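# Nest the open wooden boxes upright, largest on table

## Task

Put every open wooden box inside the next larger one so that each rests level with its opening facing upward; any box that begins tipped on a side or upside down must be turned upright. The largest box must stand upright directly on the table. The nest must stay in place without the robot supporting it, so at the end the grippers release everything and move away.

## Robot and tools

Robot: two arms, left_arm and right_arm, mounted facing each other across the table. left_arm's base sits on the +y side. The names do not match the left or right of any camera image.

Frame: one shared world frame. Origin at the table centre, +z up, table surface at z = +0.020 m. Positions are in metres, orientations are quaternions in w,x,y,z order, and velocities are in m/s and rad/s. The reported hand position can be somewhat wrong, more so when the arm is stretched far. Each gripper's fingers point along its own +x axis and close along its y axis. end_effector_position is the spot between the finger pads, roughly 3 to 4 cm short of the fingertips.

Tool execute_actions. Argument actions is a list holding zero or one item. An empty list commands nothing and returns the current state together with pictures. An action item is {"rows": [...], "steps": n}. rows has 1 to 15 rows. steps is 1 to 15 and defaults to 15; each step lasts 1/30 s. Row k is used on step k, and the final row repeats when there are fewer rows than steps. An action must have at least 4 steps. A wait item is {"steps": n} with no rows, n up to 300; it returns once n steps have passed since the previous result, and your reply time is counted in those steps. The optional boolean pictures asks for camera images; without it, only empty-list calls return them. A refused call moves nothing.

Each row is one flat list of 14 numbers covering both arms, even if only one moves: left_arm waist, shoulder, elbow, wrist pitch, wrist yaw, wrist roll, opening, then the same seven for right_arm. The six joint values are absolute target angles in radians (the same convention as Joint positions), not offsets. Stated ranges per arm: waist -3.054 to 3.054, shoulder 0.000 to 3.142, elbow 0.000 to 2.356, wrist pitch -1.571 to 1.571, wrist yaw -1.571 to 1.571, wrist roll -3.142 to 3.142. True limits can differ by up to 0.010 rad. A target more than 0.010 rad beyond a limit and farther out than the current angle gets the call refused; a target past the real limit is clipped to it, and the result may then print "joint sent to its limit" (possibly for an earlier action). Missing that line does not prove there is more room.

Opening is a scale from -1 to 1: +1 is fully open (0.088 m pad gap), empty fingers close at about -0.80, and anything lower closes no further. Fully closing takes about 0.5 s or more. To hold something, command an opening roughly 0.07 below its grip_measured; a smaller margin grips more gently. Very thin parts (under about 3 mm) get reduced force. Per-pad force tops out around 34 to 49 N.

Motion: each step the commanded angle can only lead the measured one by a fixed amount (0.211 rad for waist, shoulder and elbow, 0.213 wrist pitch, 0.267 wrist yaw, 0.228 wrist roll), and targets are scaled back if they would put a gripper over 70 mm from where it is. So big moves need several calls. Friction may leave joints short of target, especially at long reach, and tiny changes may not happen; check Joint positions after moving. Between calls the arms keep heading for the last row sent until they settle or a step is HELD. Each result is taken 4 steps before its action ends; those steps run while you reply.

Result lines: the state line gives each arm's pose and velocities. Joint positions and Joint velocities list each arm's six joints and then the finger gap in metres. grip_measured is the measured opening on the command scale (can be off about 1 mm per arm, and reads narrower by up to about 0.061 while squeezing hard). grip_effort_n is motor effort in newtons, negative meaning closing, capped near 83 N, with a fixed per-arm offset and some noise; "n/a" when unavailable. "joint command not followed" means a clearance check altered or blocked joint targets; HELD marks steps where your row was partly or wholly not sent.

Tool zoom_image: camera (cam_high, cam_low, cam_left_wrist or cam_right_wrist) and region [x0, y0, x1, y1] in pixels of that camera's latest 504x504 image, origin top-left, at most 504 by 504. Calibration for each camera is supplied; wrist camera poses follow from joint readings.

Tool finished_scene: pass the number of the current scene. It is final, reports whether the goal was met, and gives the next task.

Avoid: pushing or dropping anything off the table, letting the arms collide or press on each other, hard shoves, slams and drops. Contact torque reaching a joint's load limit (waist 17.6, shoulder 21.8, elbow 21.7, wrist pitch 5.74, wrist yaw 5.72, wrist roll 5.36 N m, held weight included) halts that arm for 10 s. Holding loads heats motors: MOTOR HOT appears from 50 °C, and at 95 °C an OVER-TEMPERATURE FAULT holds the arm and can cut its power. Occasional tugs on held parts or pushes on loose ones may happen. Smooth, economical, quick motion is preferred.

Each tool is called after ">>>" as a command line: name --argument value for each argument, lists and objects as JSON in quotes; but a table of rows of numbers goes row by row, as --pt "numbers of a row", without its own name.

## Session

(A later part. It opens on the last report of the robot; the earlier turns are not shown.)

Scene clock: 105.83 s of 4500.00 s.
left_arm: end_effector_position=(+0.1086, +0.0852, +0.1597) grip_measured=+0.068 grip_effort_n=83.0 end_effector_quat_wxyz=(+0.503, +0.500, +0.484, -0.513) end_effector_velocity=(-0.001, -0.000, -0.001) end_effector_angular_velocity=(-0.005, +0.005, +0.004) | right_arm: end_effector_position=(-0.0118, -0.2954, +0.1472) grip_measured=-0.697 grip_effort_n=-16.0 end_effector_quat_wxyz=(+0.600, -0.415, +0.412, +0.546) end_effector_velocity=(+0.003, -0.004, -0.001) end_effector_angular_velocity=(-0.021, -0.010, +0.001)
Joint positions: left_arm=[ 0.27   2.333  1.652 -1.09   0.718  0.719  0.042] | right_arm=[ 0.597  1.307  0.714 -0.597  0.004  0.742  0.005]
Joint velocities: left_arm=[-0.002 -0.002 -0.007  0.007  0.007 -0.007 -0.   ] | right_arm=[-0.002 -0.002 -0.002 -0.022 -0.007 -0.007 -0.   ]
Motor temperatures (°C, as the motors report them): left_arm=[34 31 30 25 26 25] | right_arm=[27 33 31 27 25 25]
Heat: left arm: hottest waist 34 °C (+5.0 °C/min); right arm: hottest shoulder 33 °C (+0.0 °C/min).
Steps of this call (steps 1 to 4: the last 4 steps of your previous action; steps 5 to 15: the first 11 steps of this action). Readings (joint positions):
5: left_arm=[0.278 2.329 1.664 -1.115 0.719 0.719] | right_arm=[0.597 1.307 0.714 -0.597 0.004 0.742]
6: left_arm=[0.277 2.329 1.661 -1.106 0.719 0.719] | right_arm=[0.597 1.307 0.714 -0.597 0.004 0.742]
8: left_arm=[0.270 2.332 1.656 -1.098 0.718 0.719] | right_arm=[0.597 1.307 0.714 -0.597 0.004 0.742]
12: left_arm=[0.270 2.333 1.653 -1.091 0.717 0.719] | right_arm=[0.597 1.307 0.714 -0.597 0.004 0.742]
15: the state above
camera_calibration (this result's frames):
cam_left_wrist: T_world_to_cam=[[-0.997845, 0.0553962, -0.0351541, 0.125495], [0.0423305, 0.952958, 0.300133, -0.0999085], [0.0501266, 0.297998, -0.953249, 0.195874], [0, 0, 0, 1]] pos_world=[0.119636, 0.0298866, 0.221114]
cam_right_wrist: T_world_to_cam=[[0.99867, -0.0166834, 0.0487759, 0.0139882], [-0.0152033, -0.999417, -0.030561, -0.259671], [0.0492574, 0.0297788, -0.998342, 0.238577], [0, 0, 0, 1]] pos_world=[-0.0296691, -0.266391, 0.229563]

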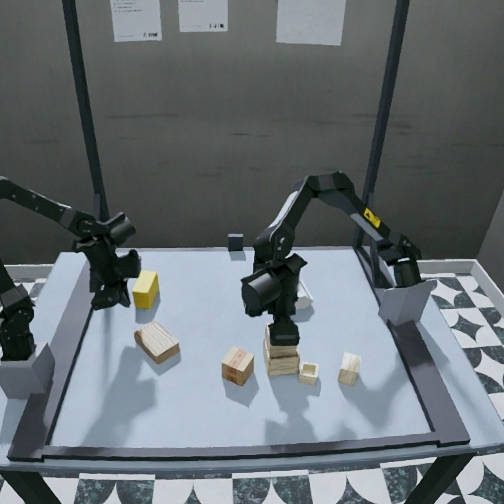

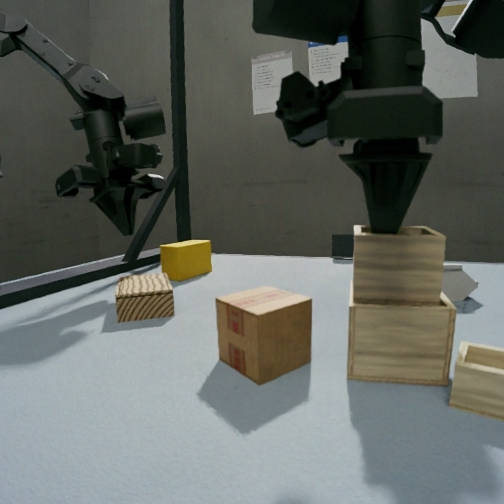

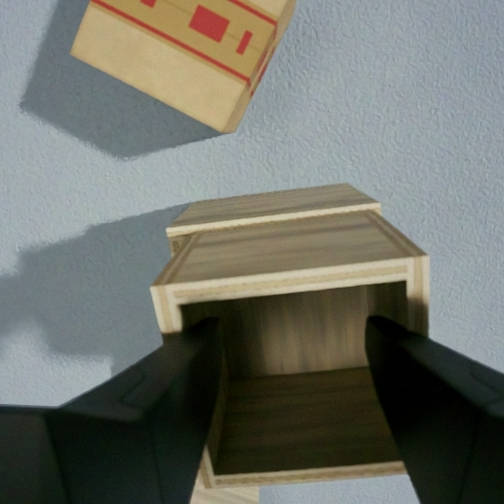

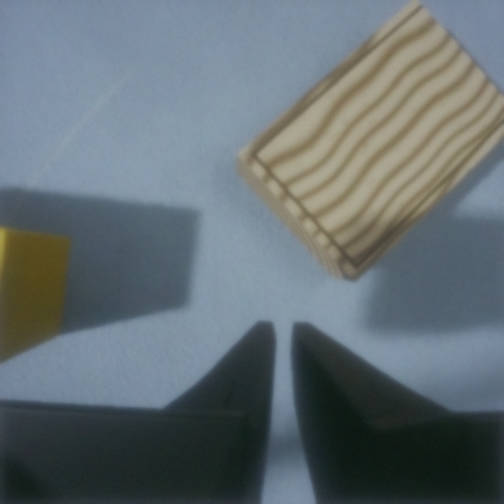

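>>> execute_actions --actions '[{"rows":[[0.287,2.318,1.652,-1.125,0.72,0.72,0.2,0.6,1.3,0.7,-0.6,0.0,0.74,-0.7]],"steps":15}]'

>>> execute_actions --actions '[{"rows":[[0.258,2.35,1.63,-1.10,0.72,0.72,0.2,0.6,1.3,0.7,-0.6,0.0,0.74,-0.7]],"steps":15}]' --pictures true

Scene clock: 106.50 s of 4500.00 s.
left_arm: end_effector_position=(+0.1069, +0.0902, +0.1620) grip_measured=+0.068 grip_effort_n=83.0 end_effector_quat_wxyz=(+0.503, +0.492, +0.497, -0.507) end_effector_velocity=(-0.001, +0.008, +0.001) end_effector_angular_velocity=(+0.024, +0.014, +0.040) | right_arm: end_effector_position=(-0.0118, -0.2954, +0.1472) grip_measured=-0.697 grip_effort_n=-15.6 end_effector_quat_wxyz=(+0.600, -0.415, +0.412, +0.546) end_effector_velocity=(+0.002, +0.000, +0.001) end_effector_angular_velocity=(+0.003, -0.009, +0.003)
Joint positions: left_arm=[ 0.278  2.332  1.651 -1.12   0.72   0.719  0.042] | right_arm=[ 0.597  1.307  0.714 -0.597  0.004  0.742  0.005]
Joint velocities: left_arm=[ 0.007  0.002 -0.002 -0.037 -0.007 -0.007 -0.   ] | right_arm=[-0.002 -0.002  0.002 -0.007  0.007 -0.007 -0.   ]
Motor temperatures (°C, as the motors report them): left_arm=[34 31 30 25 26 25] | right_arm=[27 33 31 27 25 25]
Heat: left arm: hottest waist 34 °C (+5.0 °C/min); right arm: hottest shoulder 33 °C (+0.0 °C/min).
Steps of this call (steps 1 to 4: the last 4 steps of your previous action; steps 5 to 9: the robot went on to your last target; steps 10 to 20: the first 11 steps of this action). Readings (joint positions):
10: left_arm=[0.270 2.332 1.651 -1.090 0.718 0.719] | right_arm=[0.597 1.307 0.714 -0.597 0.004 0.742]
11: left_arm=[0.271 2.332 1.651 -1.094 0.719 0.719] | right_arm=[0.597 1.307 0.714 -0.597 0.004 0.742]
13: left_arm=[0.276 2.332 1.651 -1.104 0.720 0.719] | right_arm=[0.597 1.307 0.714 -0.597 0.004 0.742]
17: left_arm=[0.278 2.332 1.651 -1.117 0.720 0.719] | right_arm=[0.597 1.307 0.714 -0.597 0.004 0.742]
20: the state above

Scene clock: 107.00 s of 4500.00 s.
left_arm: end_effector_position=(+0.1071, +0.0901, +0.1591) grip_measured=+0.068 grip_effort_n=83.0 end_effector_quat_wxyz=(+0.502, +0.495, +0.495, -0.508) end_effector_velocity=(-0.001, +0.000, +0.000) end_effector_angular_velocity=(+0.002, -0.009, -0.014) | right_arm: end_effector_position=(-0.0118, -0.2954, +0.1472) grip_measured=-0.697 grip_effort_n=-16.0 end_effector_quat_wxyz=(+0.600, -0.415, +0.412, +0.546) end_effector_velocity=(-0.001, -0.003, +0.000) end_effector_angular_velocity=(-0.016, +0.013, +0.008)
Joint positions: left_arm=[ 0.273  2.332  1.643 -1.106  0.719  0.719  0.042] | right_arm=[ 0.597  1.307  0.714 -0.597  0.004  0.742  0.005]
Joint velocities: left_arm=[-0.002 -0.007 -0.007  0.007 -0.007  0.007 -0.   ] | right_arm=[-0.002 -0.007 -0.002 -0.007 -0.022 -0.007  0.   ]
Motor temperatures (°C, as the motors report them): left_arm=[34 31 30 25 26 25] | right_arm=[27 33 31 27 25 25]
Heat: left arm: hottest waist 34 °C (+5.0 °C/min); right arm: hottest shoulder 33 °C (+0.0 °C/min).
Steps of this call (steps 1 to 4: the last 4 steps of your previous action; steps 5 to 15: the first 11 steps of this action). Readings (joint positions):
5: left_arm=[0.279 2.332 1.650 -1.122 0.720 0.719] | right_arm=[0.597 1.307 0.714 -0.597 0.004 0.742]
6: left_arm=[0.278 2.332 1.648 -1.117 0.720 0.719] | right_arm=[0.597 1.307 0.714 -0.597 0.004 0.742]
8: left_arm=[0.275 2.332 1.646 -1.111 0.719 0.719] | right_arm=[0.597 1.307 0.714 -0.597 0.004 0.742]
12: left_arm=[0.273 2.332 1.644 -1.107 0.719 0.719] | right_arm=[0.597 1.307 0.714 -0.597 0.004 0.742]
15: the state above
camera_calibration (this result's frames):
cam_left_wrist: T_world_to_cam=[[-0.999043, 0.0374733, -0.0225778, 0.123475], [0.0286203, 0.950127, 0.310547, -0.104305], [0.033089, 0.309604, -0.95029, 0.194224], [0, 0, 0, 1]] pos_world=[0.119915, 0.0343432, 0.219749]
cam_right_wrist: T_world_to_cam=[[0.99867, -0.0166834, 0.0487759, 0.0139882], [-0.0152033, -0.999417, -0.030561, -0.259671], [0.0492574, 0.0297788, -0.998342, 0.238577], [0, 0, 0, 1]] pos_world=[-0.0296691, -0.266391, 0.229563]

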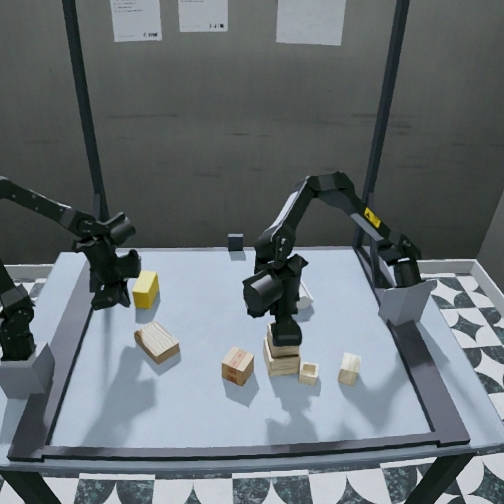

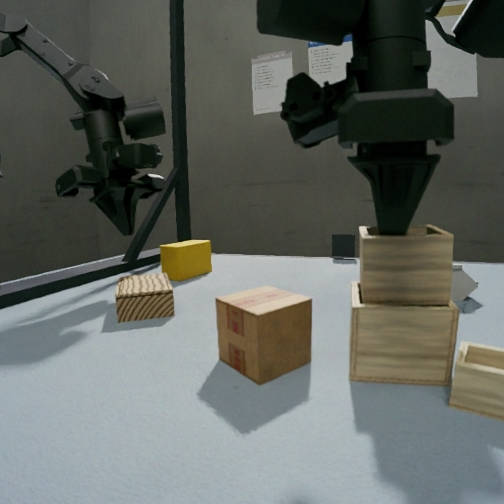

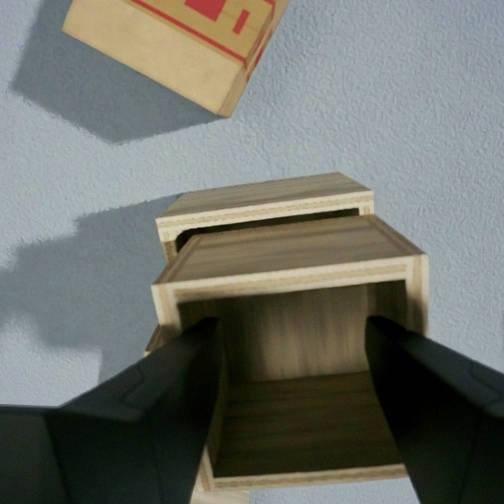

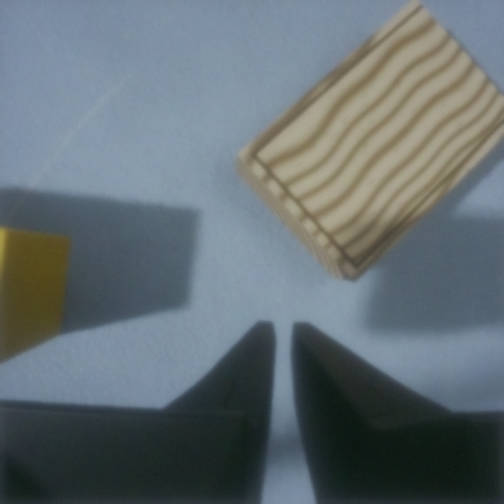

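>>> execute_actions --actions '[{"rows":[[0.30,2.31,1.667,-1.135,0.72,0.72,0.2,0.6,1.3,0.7,-0.6,0.0,0.74,-0.7]],"steps":15}]' --pictures true

>>> zoom_image --camera "cam_low" --region '[320,250,480,350]'

>>> zoom_image --camera "cam_high" --region '[240,310,330,390]'

Scene clock: 107.57 s of 4500.00 s.
left_arm: end_effector_position=(+0.1091, +0.0914, +0.1678) grip_measured=+0.068 grip_effort_n=83.0 end_effector_quat_wxyz=(+0.508, +0.488, +0.498, -0.505) end_effector_velocity=(-0.001, -0.002, +0.014) end_effector_angular_velocity=(-0.005, -0.030, +0.017) | right_arm: end_effector_position=(-0.0118, -0.2954, +0.1472) grip_measured=-0.697 grip_effort_n=-16.0 end_effector_quat_wxyz=(+0.600, -0.415, +0.412, +0.546) end_effector_velocity=(+0.001, +0.002, +0.001) end_effector_angular_velocity=(+0.010, -0.008, +0.019)
Joint positions: left_arm=[ 0.292  2.328  1.656 -1.132  0.719  0.719  0.042] | right_arm=[ 0.597  1.307  0.714 -0.597  0.004  0.742  0.005]
Joint velocities: left_arm=[ 0.012 -0.027  0.017 -0.022 -0.022 -0.022 -0.   ] | right_arm=[-0.002 -0.002 -0.002  0.007  0.007 -0.022 -0.   ]
Motor temperatures (°C, as the motors report them): left_arm=[34 31 30 25 26 25] | right_arm=[27 33 31 27 25 25]
Heat: left arm: hottest waist 34 °C (+5.0 °C/min); right arm: hottest shoulder 33 °C (+0.0 °C/min).
Steps of this call (steps 1 to 4: the last 4 steps of your previous action; steps 5 to 6: the robot went on to your last target; steps 7 to 17: the first 11 steps of this action). Readings (joint positions):
7: left_arm=[0.274 2.331 1.643 -1.107 0.719 0.719] | right_arm=[0.597 1.307 0.714 -0.597 0.004 0.742]
8: left_arm=[0.275 2.331 1.646 -1.110 0.719 0.719] | right_arm=[0.597 1.307 0.714 -0.597 0.004 0.742]
10: left_arm=[0.280 2.331 1.649 -1.120 0.719 0.719] | right_arm=[0.597 1.307 0.714 -0.597 0.004 0.742]
14: left_arm=[0.289 2.331 1.654 -1.128 0.719 0.719] | right_arm=[0.597 1.307 0.714 -0.597 0.004 0.742]
17: the state above
camera_calibration (this result's frames):
cam_left_wrist: T_world_to_cam=[[-0.999585, 0.0177585, -0.0226968, 0.127501], [0.0100361, 0.952784, 0.303483, -0.105352], [0.0270145, 0.303129, -0.952567, 0.203573], [0, 0, 0, 1]] pos_world=[0.123006, 0.0364047, 0.228783]
cam_right_wrist: T_world_to_cam=[[0.99867, -0.0166834, 0.0487759, 0.0139882], [-0.0152033, -0.999417, -0.030561, -0.259671], [0.0492574, 0.0297788, -0.998342, 0.238577], [0, 0, 0, 1]] pos_world=[-0.0296691, -0.266391, 0.229563]

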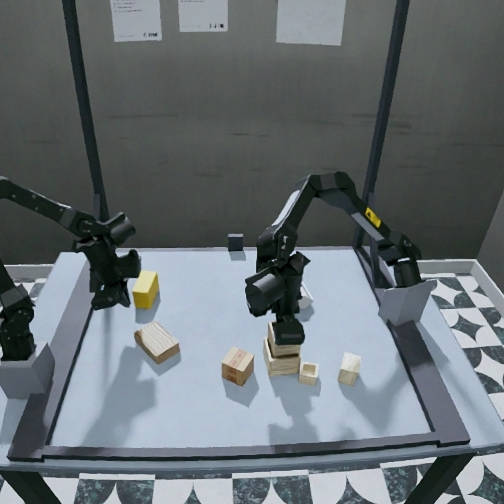

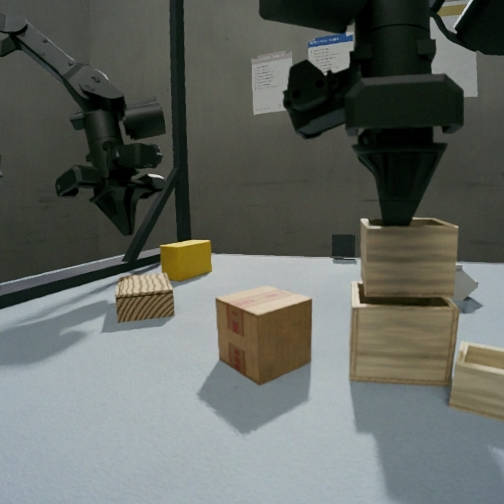

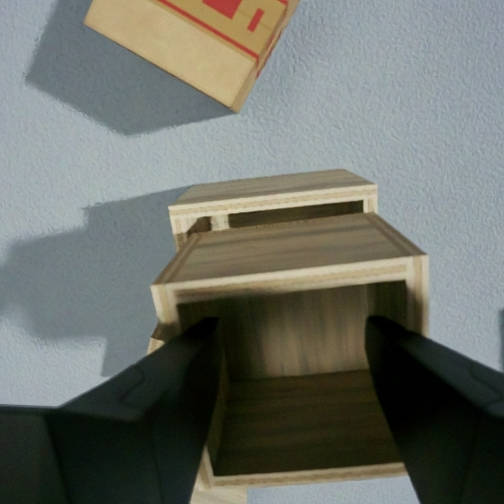

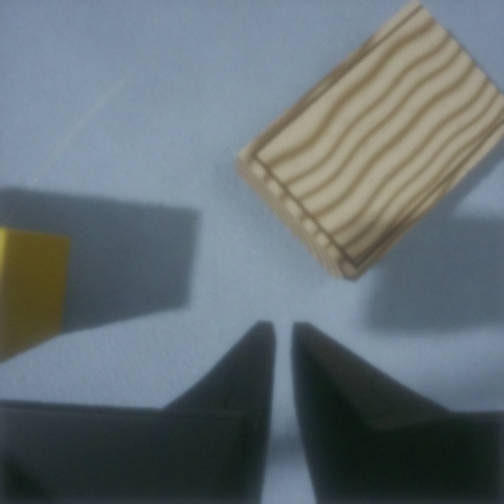

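Region (320, 250, 480, 350) of cam_low's 504x504 image, scaled by 3.150, with more detail than that image has; it fills the top 315 rows of this view, and the rest is white.

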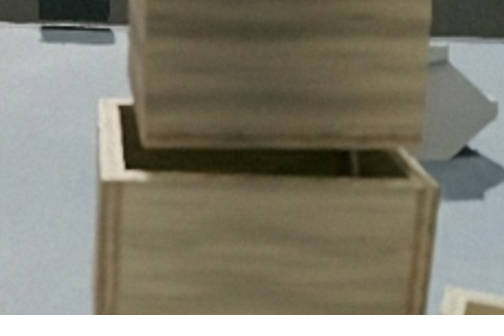

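Region (240, 310, 330, 390) of cam_high's 504x504 image, scaled by 5.600, with more detail than that image has.

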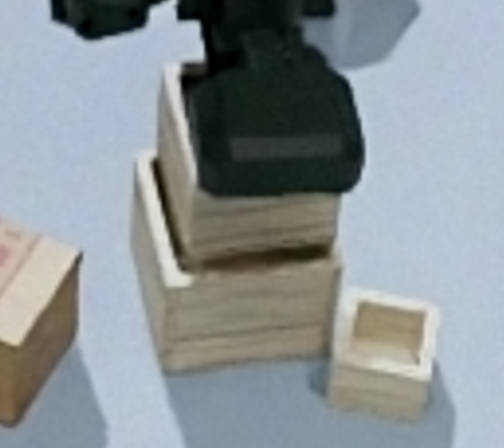

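>>> execute_actions --actions '[{"rows":[[0.292,2.328,1.656,-1.105,0.72,0.72,0.2,0.6,1.3,0.7,-0.6,0.0,0.74,-0.7]],"steps":12}]'

>>> execute_actions --actions '[{"rows":[[0.26,2.355,1.63,-1.065,0.72,0.72,0.2,0.6,1.3,0.7,-0.6,0.0,0.74,-0.7]],"steps":15}]' --pictures true

Scene clock: 108.07 s of 4500.00 s.
left_arm: end_effector_position=(+0.1112, +0.0877, +0.1687) grip_measured=+0.068 grip_effort_n=83.0 end_effector_quat_wxyz=(+0.511, +0.492, +0.487, -0.510) end_effector_velocity=(-0.002, -0.002, -0.003) end_effector_angular_velocity=(+0.008, -0.006, -0.006) | right_arm: end_effector_position=(-0.0118, -0.2954, +0.1472) grip_measured=-0.697 grip_effort_n=-16.0 end_effector_quat_wxyz=(+0.600, -0.415, +0.412, +0.546) end_effector_velocity=(+0.004, -0.006, -0.003) end_effector_angular_velocity=(-0.032, +0.003, -0.016)
Joint positions: left_arm=[ 0.292  2.326  1.658 -1.11   0.719  0.719  0.042] | right_arm=[ 0.597  1.307  0.714 -0.597  0.004  0.742  0.005]
Joint velocities: left_arm=[-0.012 -0.002 -0.002  0.007 -0.007 -0.007 -0.   ] | right_arm=[-0.007 -0.002 -0.007 -0.022 -0.022  0.007 -0.   ]
Motor temperatures (°C, as the motors report them): left_arm=[34 31 30 25 26 25] | right_arm=[27 33 31 27 25 25]
Heat: left arm: hottest waist 34 °C (+5.1 °C/min); right arm: hottest shoulder 33 °C (+0.0 °C/min).
Steps of this call (steps 1 to 4: the last 4 steps of your previous action; steps 5 to 7: the robot went on to your last target; steps 8 to 15: the first 8 steps of this action). Readings (joint positions):
8: left_arm=[0.293 2.326 1.658 -1.133 0.719 0.719] | right_arm=[0.597 1.307 0.714 -0.597 0.004 0.742]
9: left_arm=[0.293 2.326 1.658 -1.128 0.719 0.719] | right_arm=[0.597 1.307 0.714 -0.597 0.004 0.742]
11: left_arm=[0.293 2.326 1.658 -1.117 0.719 0.719] | right_arm=[0.597 1.307 0.714 -0.597 0.004 0.742]
15: the state above

Scene clock: 108.57 s of 4500.00 s.
left_arm: end_effector_position=(+0.1115, +0.0859, +0.1573) grip_measured=+0.068 grip_effort_n=83.0 end_effector_quat_wxyz=(+0.504, +0.500, +0.481, -0.514) end_effector_velocity=(+0.001, +0.002, -0.003) end_effector_angular_velocity=(+0.008, -0.004, +0.007) | right_arm: end_effector_position=(-0.0118, -0.2954, +0.1472) grip_measured=-0.697 grip_effort_n=-15.6 end_effector_quat_wxyz=(+0.600, -0.415, +0.412, +0.546) end_effector_velocity=(+0.001, -0.004, -0.003) end_effector_angular_velocity=(-0.027, +0.004, +0.005)
Joint positions: left_arm=[ 0.271  2.336  1.641 -1.07   0.718  0.719  0.042] | right_arm=[ 0.597  1.307  0.714 -0.597  0.004  0.742  0.005]
Joint velocities: left_arm=[-0.002  0.002 -0.007  0.007 -0.007 -0.007 -0.   ] | right_arm=[-0.002  0.002 -0.007 -0.007 -0.022 -0.007 -0.   ]
Motor temperatures (°C, as the motors report them): left_arm=[34 31 30 25 26 25] | right_arm=[27 33 31 27 25 25]
Heat: left arm: hottest waist 34 °C (+5.0 °C/min); right arm: hottest shoulder 33 °C (+0.0 °C/min).
Steps of this call (steps 1 to 4: the last 4 steps of your previous action; steps 5 to 15: the first 11 steps of this action). Readings (joint positions):
5: left_arm=[0.290 2.327 1.656 -1.104 0.719 0.719] | right_arm=[0.597 1.307 0.714 -0.597 0.004 0.742]
6: left_arm=[0.287 2.328 1.653 -1.093 0.719 0.719] | right_arm=[0.597 1.307 0.714 -0.597 0.004 0.742]
8: left_arm=[0.276 2.332 1.647 -1.082 0.719 0.719] | right_arm=[0.597 1.307 0.714 -0.597 0.004 0.742]
12: left_arm=[0.272 2.336 1.643 -1.072 0.717 0.719] | right_arm=[0.597 1.307 0.714 -0.597 0.004 0.742]
15: the state above
camera_calibration (this result's frames):
cam_left_wrist: T_world_to_cam=[[-0.997527, 0.0585047, -0.0389584, 0.128625], [0.0444365, 0.954348, 0.295373, -0.0996516], [0.0544606, 0.292912, -0.954587, 0.193402], [0, 0, 0, 1]] pos_world=[0.122202, 0.0309275, 0.219064]
cam_right_wrist: T_world_to_cam=[[0.99867, -0.0166834, 0.0487759, 0.0139882], [-0.0152033, -0.999417, -0.030561, -0.259671], [0.0492574, 0.0297788, -0.998342, 0.238577], [0, 0, 0, 1]] pos_world=[-0.0296691, -0.266391, 0.229563]

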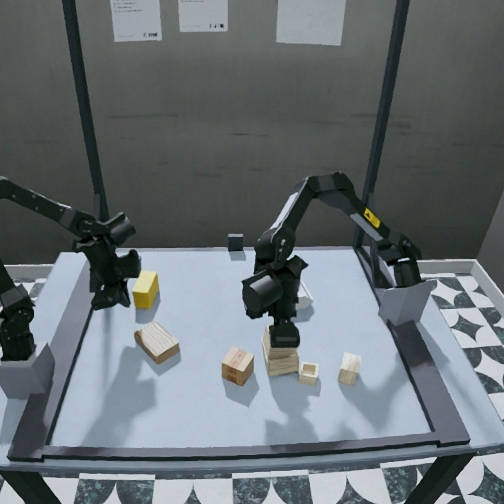

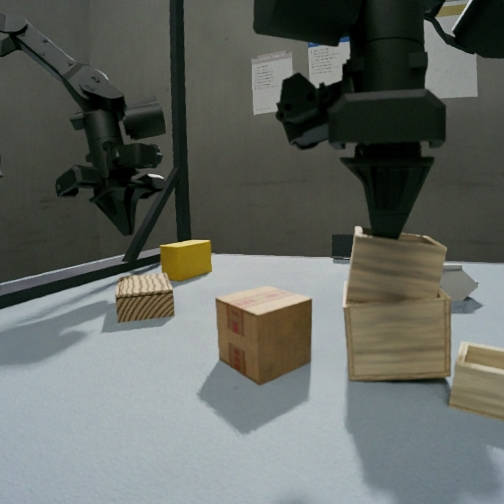

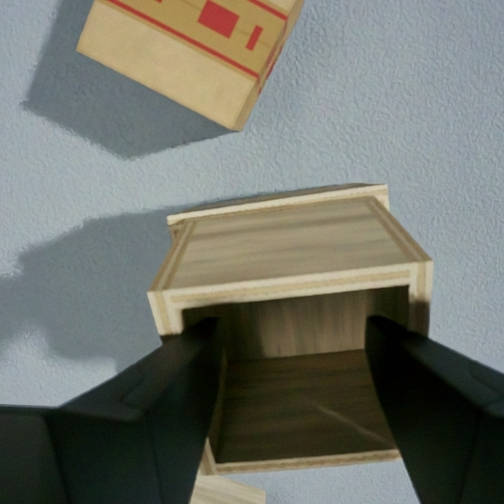

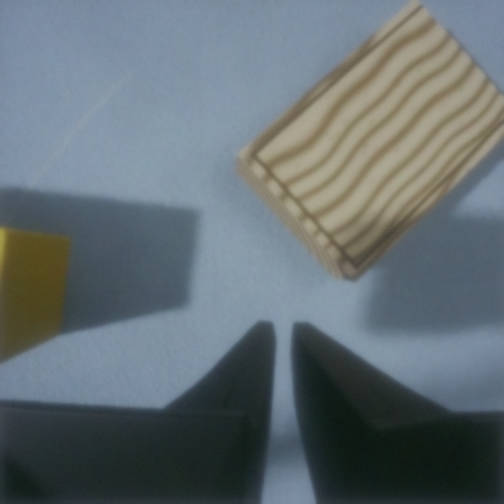

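>>> execute_actions --actions '[{"rows":[[0.271,2.336,1.641,-1.098,0.72,0.72,0.2,0.6,1.3,0.7,-0.6,0.0,0.74,-0.7]],"steps":15}]' --pictures true

Scene clock: 109.07 s of 4500.00 s.
left_arm: end_effector_position=(+0.1107, +0.0898, +0.1589) grip_measured=+0.068 grip_effort_n=83.0 end_effector_quat_wxyz=(+0.504, +0.496, +0.491, -0.509) end_effector_velocity=(-0.001, +0.000, +0.000) end_effector_angular_velocity=(+0.008, -0.003, +0.022) | right_arm: end_effector_position=(-0.0118, -0.2954, +0.1472) grip_measured=-0.697 grip_effort_n=-15.1 end_effector_quat_wxyz=(+0.600, -0.415, +0.412, +0.546) end_effector_velocity=(+0.001, +0.002, +0.001) end_effector_angular_velocity=(+0.010, -0.008, +0.019)
Joint positions: left_arm=[ 0.278  2.336  1.641 -1.092  0.717  0.719  0.042] | right_arm=[ 0.597  1.307  0.714 -0.597  0.004  0.742  0.005]
Joint velocities: left_arm=[-0.002 -0.002  0.002 -0.007 -0.007 -0.022 -0.   ] | right_arm=[-0.002 -0.002 -0.002  0.007  0.007 -0.022 -0.   ]
Motor temperatures (°C, as the motors report them): left_arm=[34 31 30 25 26 25] | right_arm=[27 33 31 27 25 25]
Heat: left arm: hottest waist 34 °C (+5.1 °C/min); right arm: hottest shoulder 33 °C (+0.0 °C/min).
Steps of this call (steps 1 to 4: the last 4 steps of your previous action; steps 5 to 15: the first 11 steps of this action). Readings (joint positions):
5: left_arm=[0.271 2.336 1.641 -1.068 0.718 0.719] | right_arm=[0.597 1.307 0.714 -0.597 0.004 0.742]
6: left_arm=[0.271 2.336 1.641 -1.072 0.718 0.719] | right_arm=[0.597 1.307 0.714 -0.597 0.004 0.742]
8: left_arm=[0.275 2.336 1.641 -1.083 0.718 0.719] | right_arm=[0.597 1.307 0.714 -0.597 0.004 0.742]
12: left_arm=[0.278 2.336 1.641 -1.091 0.718 0.719] | right_arm=[0.597 1.307 0.714 -0.597 0.004 0.742]
15: the state above
camera_calibration (this result's frames):
cam_left_wrist: T_world_to_cam=[[-0.998782, 0.0398084, -0.029142, 0.127874], [0.0290763, 0.952178, 0.304158, -0.103294], [0.0398564, 0.30294, -0.952176, 0.19411], [0, 0, 0, 1]] pos_world=[0.122985, 0.0344596, 0.219971]
cam_right_wrist: T_world_to_cam=[[0.99867, -0.0166834, 0.0487759, 0.0139882], [-0.0152033, -0.999417, -0.030561, -0.259671], [0.0492574, 0.0297788, -0.998342, 0.238577], [0, 0, 0, 1]] pos_world=[-0.0296691, -0.266391, 0.229563]

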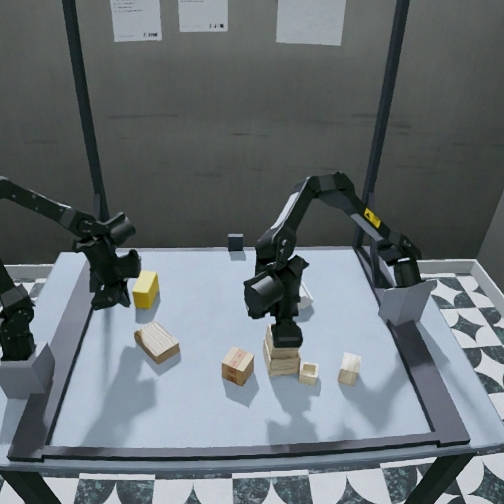

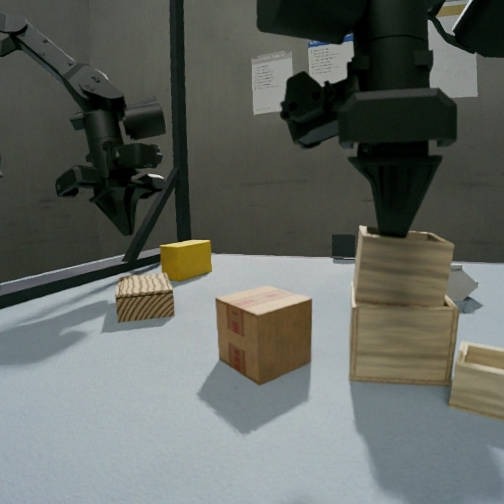

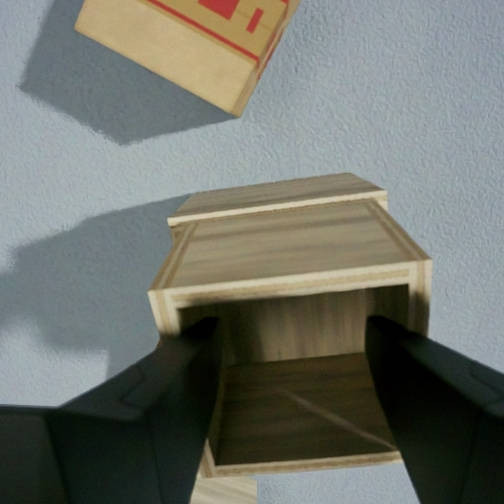

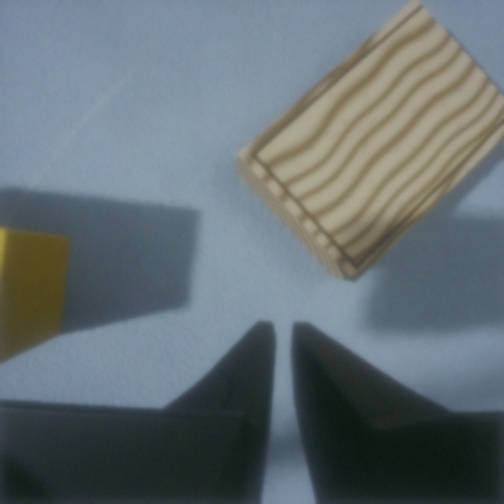

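>>> zoom_image --camera "cam_low" --region '[320,220,480,350]'

>>> zoom_image --camera "cam_high" --region '[240,310,330,390]'

Region (320, 220, 480, 350) of cam_low's 504x504 image, scaled by 3.150, with more detail than that image has; it fills the top 410 rows of this view, and the rest is white.

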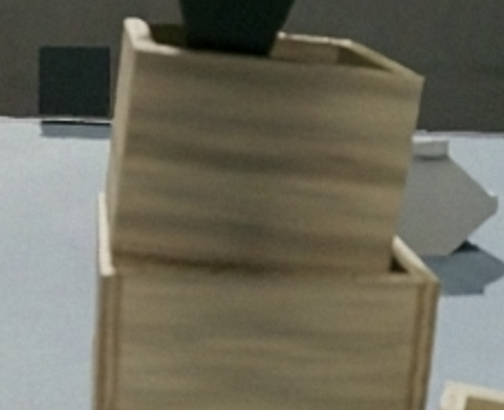

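Region (240, 310, 330, 390) of cam_high's 504x504 image, scaled by 5.600, with more detail than that image has.

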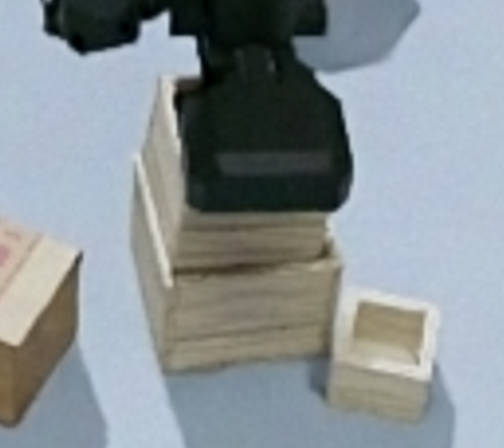

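>>> execute_actions --actions '[{"rows":[[0.262,2.345,1.635,-1.06,0.72,0.72,0.2,0.6,1.3,0.7,-0.6,0.0,0.74,-0.7]],"steps":15}]' --pictures true

>>> zoom_image --camera "cam_low" --region '[320,220,480,350]'

Scene clock: 109.73 s of 4500.00 s.
left_arm: end_effector_position=(+0.1120, +0.0851, +0.1574) grip_measured=+0.068 grip_effort_n=83.0 end_effector_quat_wxyz=(+0.505, +0.501, +0.479, -0.515) end_effector_velocity=(-0.002, +0.001, +0.001) end_effector_angular_velocity=(+0.008, -0.004, +0.007) | right_arm: end_effector_position=(-0.0118, -0.2954, +0.1472) grip_measured=-0.697 grip_effort_n=-15.6 end_effector_quat_wxyz=(+0.600, -0.415, +0.412, +0.546) end_effector_velocity=(+0.006, -0.002, -0.000) end_effector_angular_velocity=(-0.010, -0.021, -0.007)
Joint positions: left_arm=[ 0.271  2.336  1.641 -1.064  0.719  0.719  0.042] | right_arm=[ 0.597  1.307  0.714 -0.597  0.004  0.742  0.005]
Joint velocities: left_arm=[-0.002 -0.007 -0.002 -0.007 -0.007 -0.007  0.   ] | right_arm=[-0.007 -0.002 -0.002 -0.022  0.007 -0.007 -0.   ]
Motor temperatures (°C, as the motors report them): left_arm=[34 31 30 25 26 25] | right_arm=[27 33 31 27 25 25]
Heat: left arm: hottest waist 34 °C (+5.0 °C/min); right arm: hottest shoulder 33 °C (+0.0 °C/min).
Steps of this call (steps 1 to 4: the last 4 steps of your previous action; steps 5 to 9: the robot went on to your last target; steps 10 to 20: the first 11 steps of this action). Readings (joint positions):
10: left_arm=[0.278 2.336 1.641 -1.092 0.717 0.719] | right_arm=[0.597 1.307 0.714 -0.597 0.004 0.742]
11: left_arm=[0.278 2.336 1.641 -1.089 0.717 0.719] | right_arm=[0.597 1.307 0.714 -0.597 0.004 0.742]
13: left_arm=[0.275 2.336 1.641 -1.077 0.718 0.719] | right_arm=[0.597 1.307 0.714 -0.597 0.004 0.742]
17: left_arm=[0.271 2.336 1.641 -1.066 0.719 0.719] | right_arm=[0.597 1.307 0.714 -0.597 0.004 0.742]
20: the state above
camera_calibration (this result's frames):
cam_left_wrist: T_world_to_cam=[[-0.997245, 0.0618286, -0.0409879, 0.129162], [0.0472337, 0.955303, 0.291829, -0.0987049], [0.0571993, 0.289089, -0.955592, 0.193838], [0, 0, 0, 1]] pos_world=[0.122381, 0.0302706, 0.219329]
cam_right_wrist: T_world_to_cam=[[0.99867, -0.0166834, 0.0487759, 0.0139882], [-0.0152033, -0.999417, -0.030561, -0.259671], [0.0492574, 0.0297788, -0.998342, 0.238577], [0, 0, 0, 1]] pos_world=[-0.0296691, -0.266391, 0.229563]

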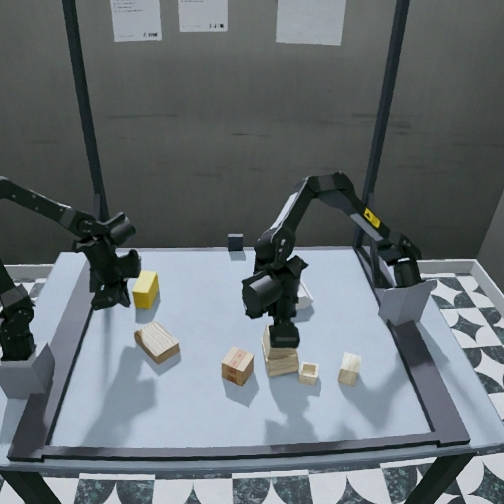

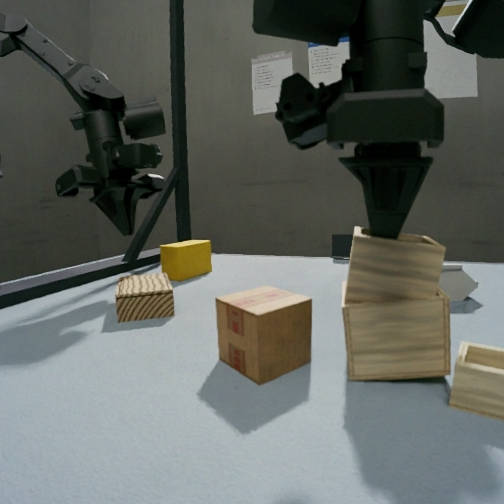

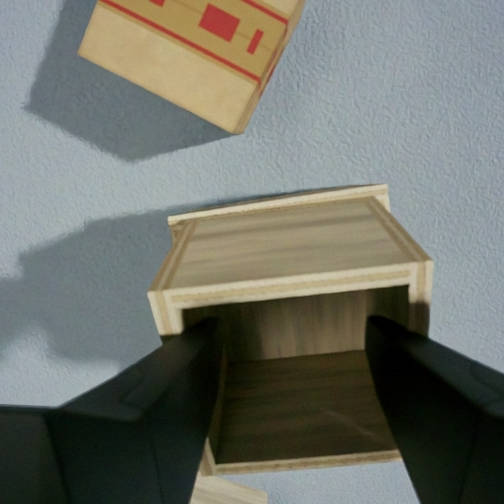

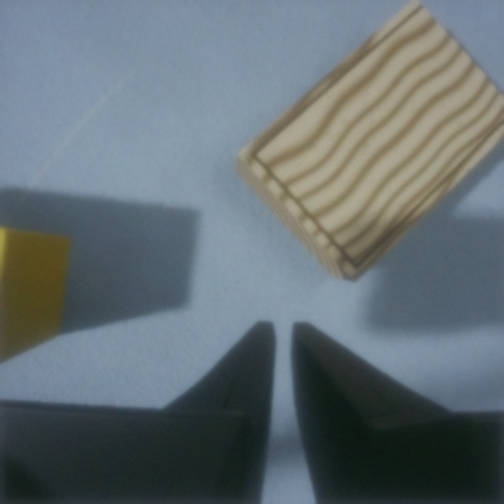

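Region (320, 220, 480, 350) of cam_low's 504x504 image, scaled by 3.150, with more detail than that image has; it fills the top 410 rows of this view, and the rest is white.

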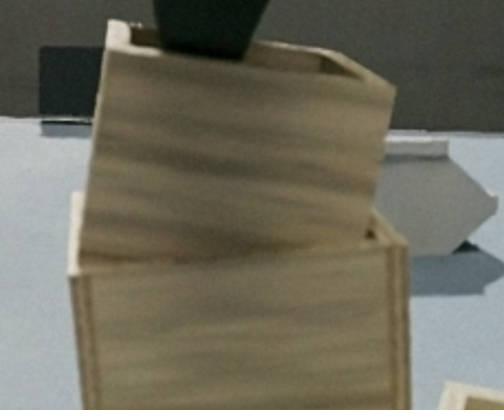

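>>> execute_actions --actions '[{"rows":[[0.293,2.325,1.648,-1.075,0.72,0.72,0.2,0.6,1.3,0.7,-0.6,0.0,0.74,-0.7]],"steps":12}]'

>>> execute_actions --actions '[{"rows":[[0.285,2.33,1.648,-1.105,0.72,0.72,0.2,0.6,1.3,0.7,-0.6,0.0,0.74,-0.7]],"steps":12}]' --pictures true

>>> zoom_image --camera "cam_low" --region '[320,220,480,350]'

Scene clock: 110.17 s of 4500.00 s.
left_arm: end_effector_position=(+0.1149, +0.0877, +0.1612) grip_measured=+0.068 grip_effort_n=83.0 end_effector_quat_wxyz=(+0.509, +0.495, +0.482, -0.513) end_effector_velocity=(+0.005, +0.006, +0.002) end_effector_angular_velocity=(+0.023, -0.026, +0.019) | right_arm: end_effector_position=(-0.0118, -0.2954, +0.1472) grip_measured=-0.697 grip_effort_n=-15.6 end_effector_quat_wxyz=(+0.600, -0.415, +0.412, +0.546) end_effector_velocity=(+0.001, -0.006, -0.002) end_effector_angular_velocity=(-0.032, -0.004, +0.017)
Joint positions: left_arm=[ 0.286  2.336  1.641 -1.072  0.721  0.719  0.042] | right_arm=[ 0.597  1.307  0.714 -0.597  0.004  0.742  0.005]
Joint velocities: left_arm=[ 0.007 -0.002 -0.002 -0.007 -0.037 -0.007 -0.   ] | right_arm=[-0.002 -0.002 -0.002 -0.022 -0.022 -0.022  0.   ]
Motor temperatures (°C, as the motors report them): left_arm=[34 31 30 25 26 25] | right_arm=[27 33 31 27 25 25]
Heat: left arm: hottest waist 34 °C (+5.1 °C/min); right arm: hottest shoulder 33 °C (+0.0 °C/min).
Steps of this call (steps 1 to 4: the last 4 steps of your previous action; step 5: the robot went on to your last target; steps 6 to 13: the first 8 steps of this action). Readings (joint positions):
6: left_arm=[0.272 2.336 1.641 -1.063 0.720 0.719] | right_arm=[0.597 1.307 0.714 -0.597 0.004 0.742]
7: left_arm=[0.273 2.336 1.641 -1.064 0.720 0.719] | right_arm=[0.597 1.307 0.714 -0.597 0.004 0.742]
9: left_arm=[0.279 2.336 1.641 -1.070 0.721 0.719] | right_arm=[0.597 1.307 0.714 -0.597 0.004 0.742]
13: the state above

Scene clock: 110.57 s of 4500.00 s.
left_arm: end_effector_position=(+0.1117, +0.0913, +0.1610) grip_measured=+0.068 grip_effort_n=83.0 end_effector_quat_wxyz=(+0.507, +0.491, +0.493, -0.508) end_effector_velocity=(-0.009, +0.002, -0.002) end_effector_angular_velocity=(+0.011, +0.038, +0.040) | right_arm: end_effector_position=(-0.0118, -0.2954, +0.1472) grip_measured=-0.697 grip_effort_n=-16.0 end_effector_quat_wxyz=(+0.600, -0.415, +0.412, +0.546) end_effector_velocity=(+0.002, -0.005, -0.001) end_effector_angular_velocity=(-0.029, +0.001, -0.001)
Joint positions: left_arm=[ 0.286  2.336  1.641 -1.099  0.721  0.719  0.042] | right_arm=[ 0.597  1.307  0.714 -0.597  0.004  0.742  0.005]
Joint velocities: left_arm=[-0.007 -0.002 -0.002 -0.037  0.022 -0.022 -0.   ] | right_arm=[-0.007 -0.002 -0.002 -0.022 -0.022 -0.007 -0.   ]
Motor temperatures (°C, as the motors report them): left_arm=[34 31 30 25 26 25] | right_arm=[27 33 31 27 25 25]
Heat: left arm: hottest waist 34 °C (+5.0 °C/min); right arm: hottest shoulder 33 °C (+0.0 °C/min).
Steps of this call (steps 1 to 4: the last 4 steps of your previous action; steps 5 to 12: the first 8 steps of this action). Readings (joint positions):
5: left_arm=[0.286 2.336 1.641 -1.075 0.721 0.719] | right_arm=[0.597 1.307 0.714 -0.597 0.004 0.742]
6: left_arm=[0.286 2.336 1.641 -1.082 0.721 0.719] | right_arm=[0.597 1.307 0.714 -0.597 0.004 0.742]
8: left_arm=[0.286 2.336 1.641 -1.091 0.721 0.719] | right_arm=[0.597 1.307 0.714 -0.597 0.004 0.742]
12: the state above
camera_calibration (this result's frames):
cam_left_wrist: T_world_to_cam=[[-0.999241, 0.0296691, -0.0252507, 0.12927], [0.0207138, 0.953508, 0.300654, -0.104019], [0.0329969, 0.299902, -0.953399, 0.196899], [0, 0, 0, 1]] pos_world=[0.12483, 0.0362975, 0.222261]
cam_right_wrist: T_world_to_cam=[[0.99867, -0.0166834, 0.0487759, 0.0139882], [-0.0152033, -0.999417, -0.030561, -0.259671], [0.0492574, 0.0297788, -0.998342, 0.238577], [0, 0, 0, 1]] pos_world=[-0.0296691, -0.266391, 0.229563]

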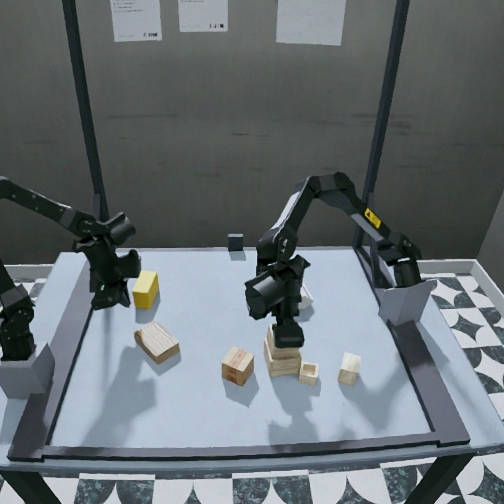

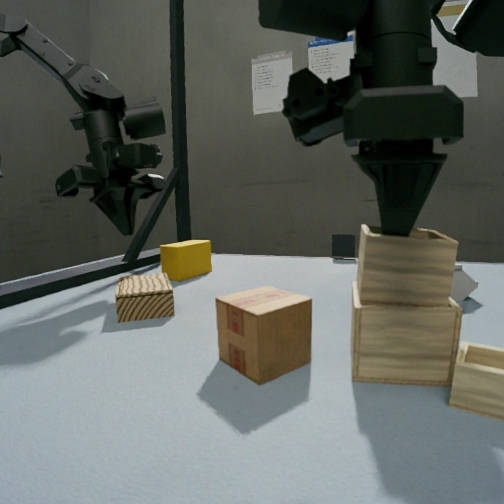

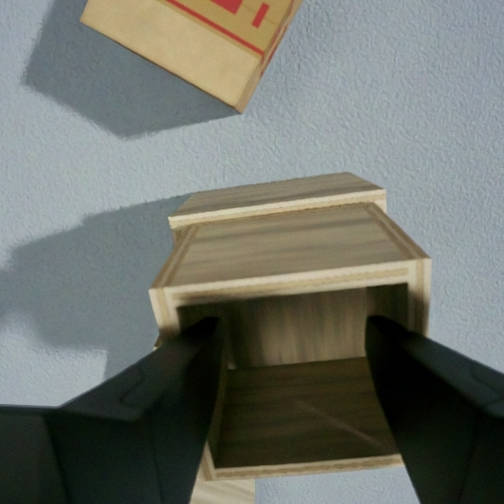

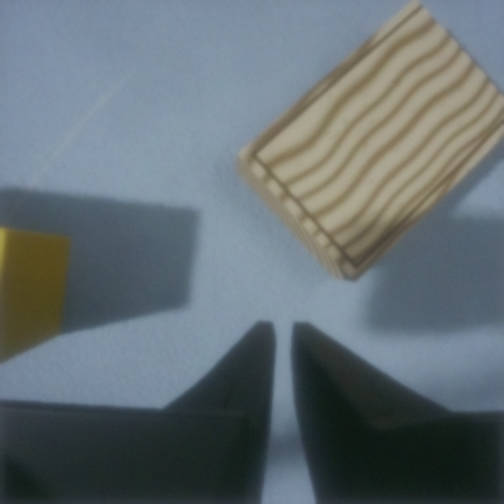

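Region (320, 220, 480, 350) of cam_low's 504x504 image, scaled by 3.150, with more detail than that image has; it fills the top 410 rows of this view, and the rest is white.

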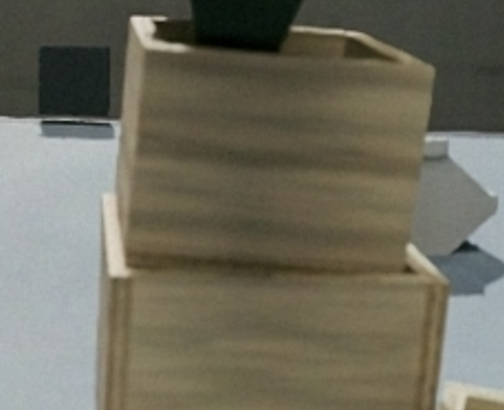

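>>> execute_actions --actions '[{"rows":[[0.262,2.365,1.615,-1.055,0.72,0.72,0.2,0.6,1.3,0.7,-0.6,0.0,0.74,-0.7]],"steps":15}]' --pictures true

>>> zoom_image --camera "cam_low" --region '[320,220,480,350]'

Scene clock: 111.10 s of 4500.00 s.
left_arm: end_effector_position=(+0.1135, +0.0882, +0.1558) grip_measured=+0.068 grip_effort_n=83.0 end_effector_quat_wxyz=(+0.505, +0.497, +0.483, -0.514) end_effector_velocity=(-0.001, -0.002, -0.004) end_effector_angular_velocity=(-0.017, +0.015, +0.015) | right_arm: end_effector_position=(-0.0118, -0.2954, +0.1472) grip_measured=-0.697 grip_effort_n=-15.6 end_effector_quat_wxyz=(+0.600, -0.415, +0.412, +0.546) end_effector_velocity=(+0.003, -0.003, -0.003) end_effector_angular_velocity=(-0.018, -0.007, +0.002)
Joint positions: left_arm=[ 0.276  2.338  1.63  -1.059  0.722  0.719  0.042] | right_arm=[ 0.597  1.307  0.714 -0.597  0.004  0.742  0.005]
Joint velocities: left_arm=[-0.002  0.002 -0.012  0.022  0.022 -0.022 -0.   ] | right_arm=[-0.002  0.002 -0.007 -0.007 -0.007 -0.007 -0.   ]
Motor temperatures (°C, as the motors report them): left_arm=[34 31 30 25 26 25] | right_arm=[27 33 31 27 25 25]
Heat: left arm: hottest waist 34 °C (+5.1 °C/min); right arm: hottest shoulder 33 °C (+0.0 °C/min).
Steps of this call (steps 1 to 4: the last 4 steps of your previous action; step 5: the robot went on to your last target; steps 6 to 16: the first 11 steps of this action). Readings (joint positions):
6: left_arm=[0.284 2.336 1.640 -1.099 0.721 0.719] | right_arm=[0.597 1.307 0.714 -0.597 0.004 0.742]
7: left_arm=[0.283 2.336 1.637 -1.091 0.720 0.719] | right_arm=[0.597 1.307 0.714 -0.597 0.004 0.742]
9: left_arm=[0.279 2.337 1.634 -1.075 0.720 0.719] | right_arm=[0.597 1.307 0.714 -0.597 0.004 0.742]
13: left_arm=[0.276 2.338 1.632 -1.063 0.721 0.719] | right_arm=[0.597 1.307 0.714 -0.597 0.004 0.742]
16: the state above
camera_calibration (this result's frames):
cam_left_wrist: T_world_to_cam=[[-0.997956, 0.0531497, -0.0354922, 0.130439], [0.040528, 0.955684, 0.291591, -0.100527], [0.0494173, 0.289557, -0.955884, 0.192266], [0, 0, 0, 1]] pos_world=[0.124745, 0.0334672, 0.217726]
cam_right_wrist: T_world_to_cam=[[0.99867, -0.0166834, 0.0487759, 0.0139882], [-0.0152033, -0.999417, -0.030561, -0.259671], [0.0492574, 0.0297788, -0.998342, 0.238577], [0, 0, 0, 1]] pos_world=[-0.0296691, -0.266391, 0.229563]

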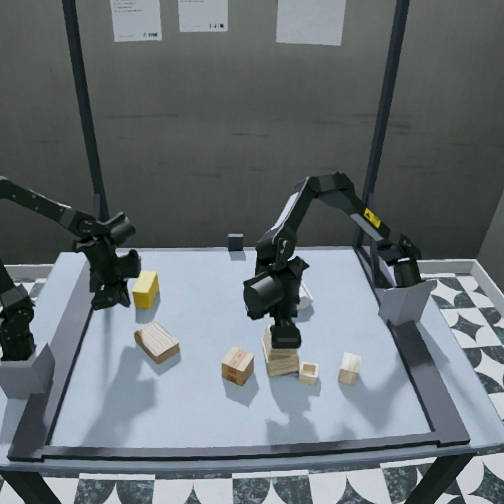

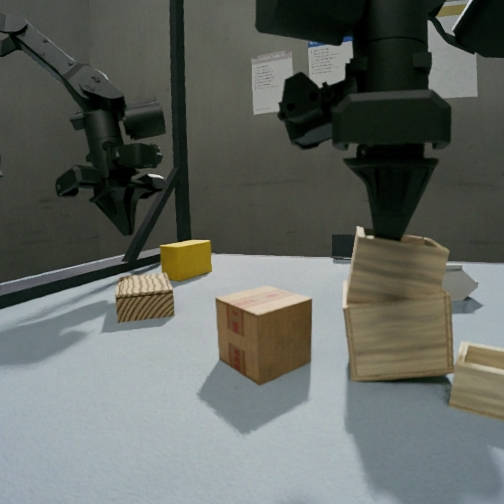

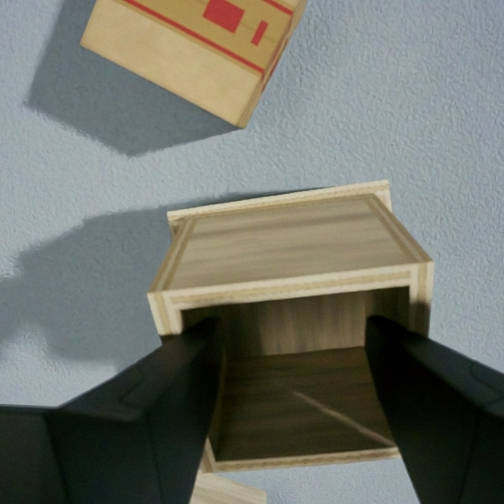

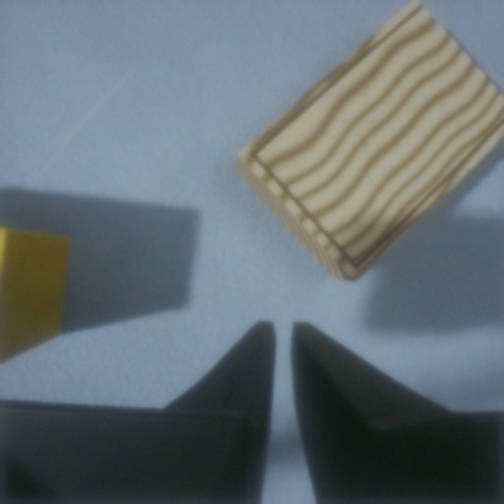

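Region (320, 220, 480, 350) of cam_low's 504x504 image, scaled by 3.150, with more detail than that image has; it fills the top 410 rows of this view, and the rest is white.

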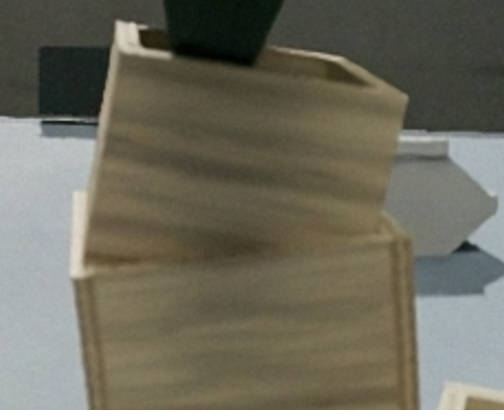

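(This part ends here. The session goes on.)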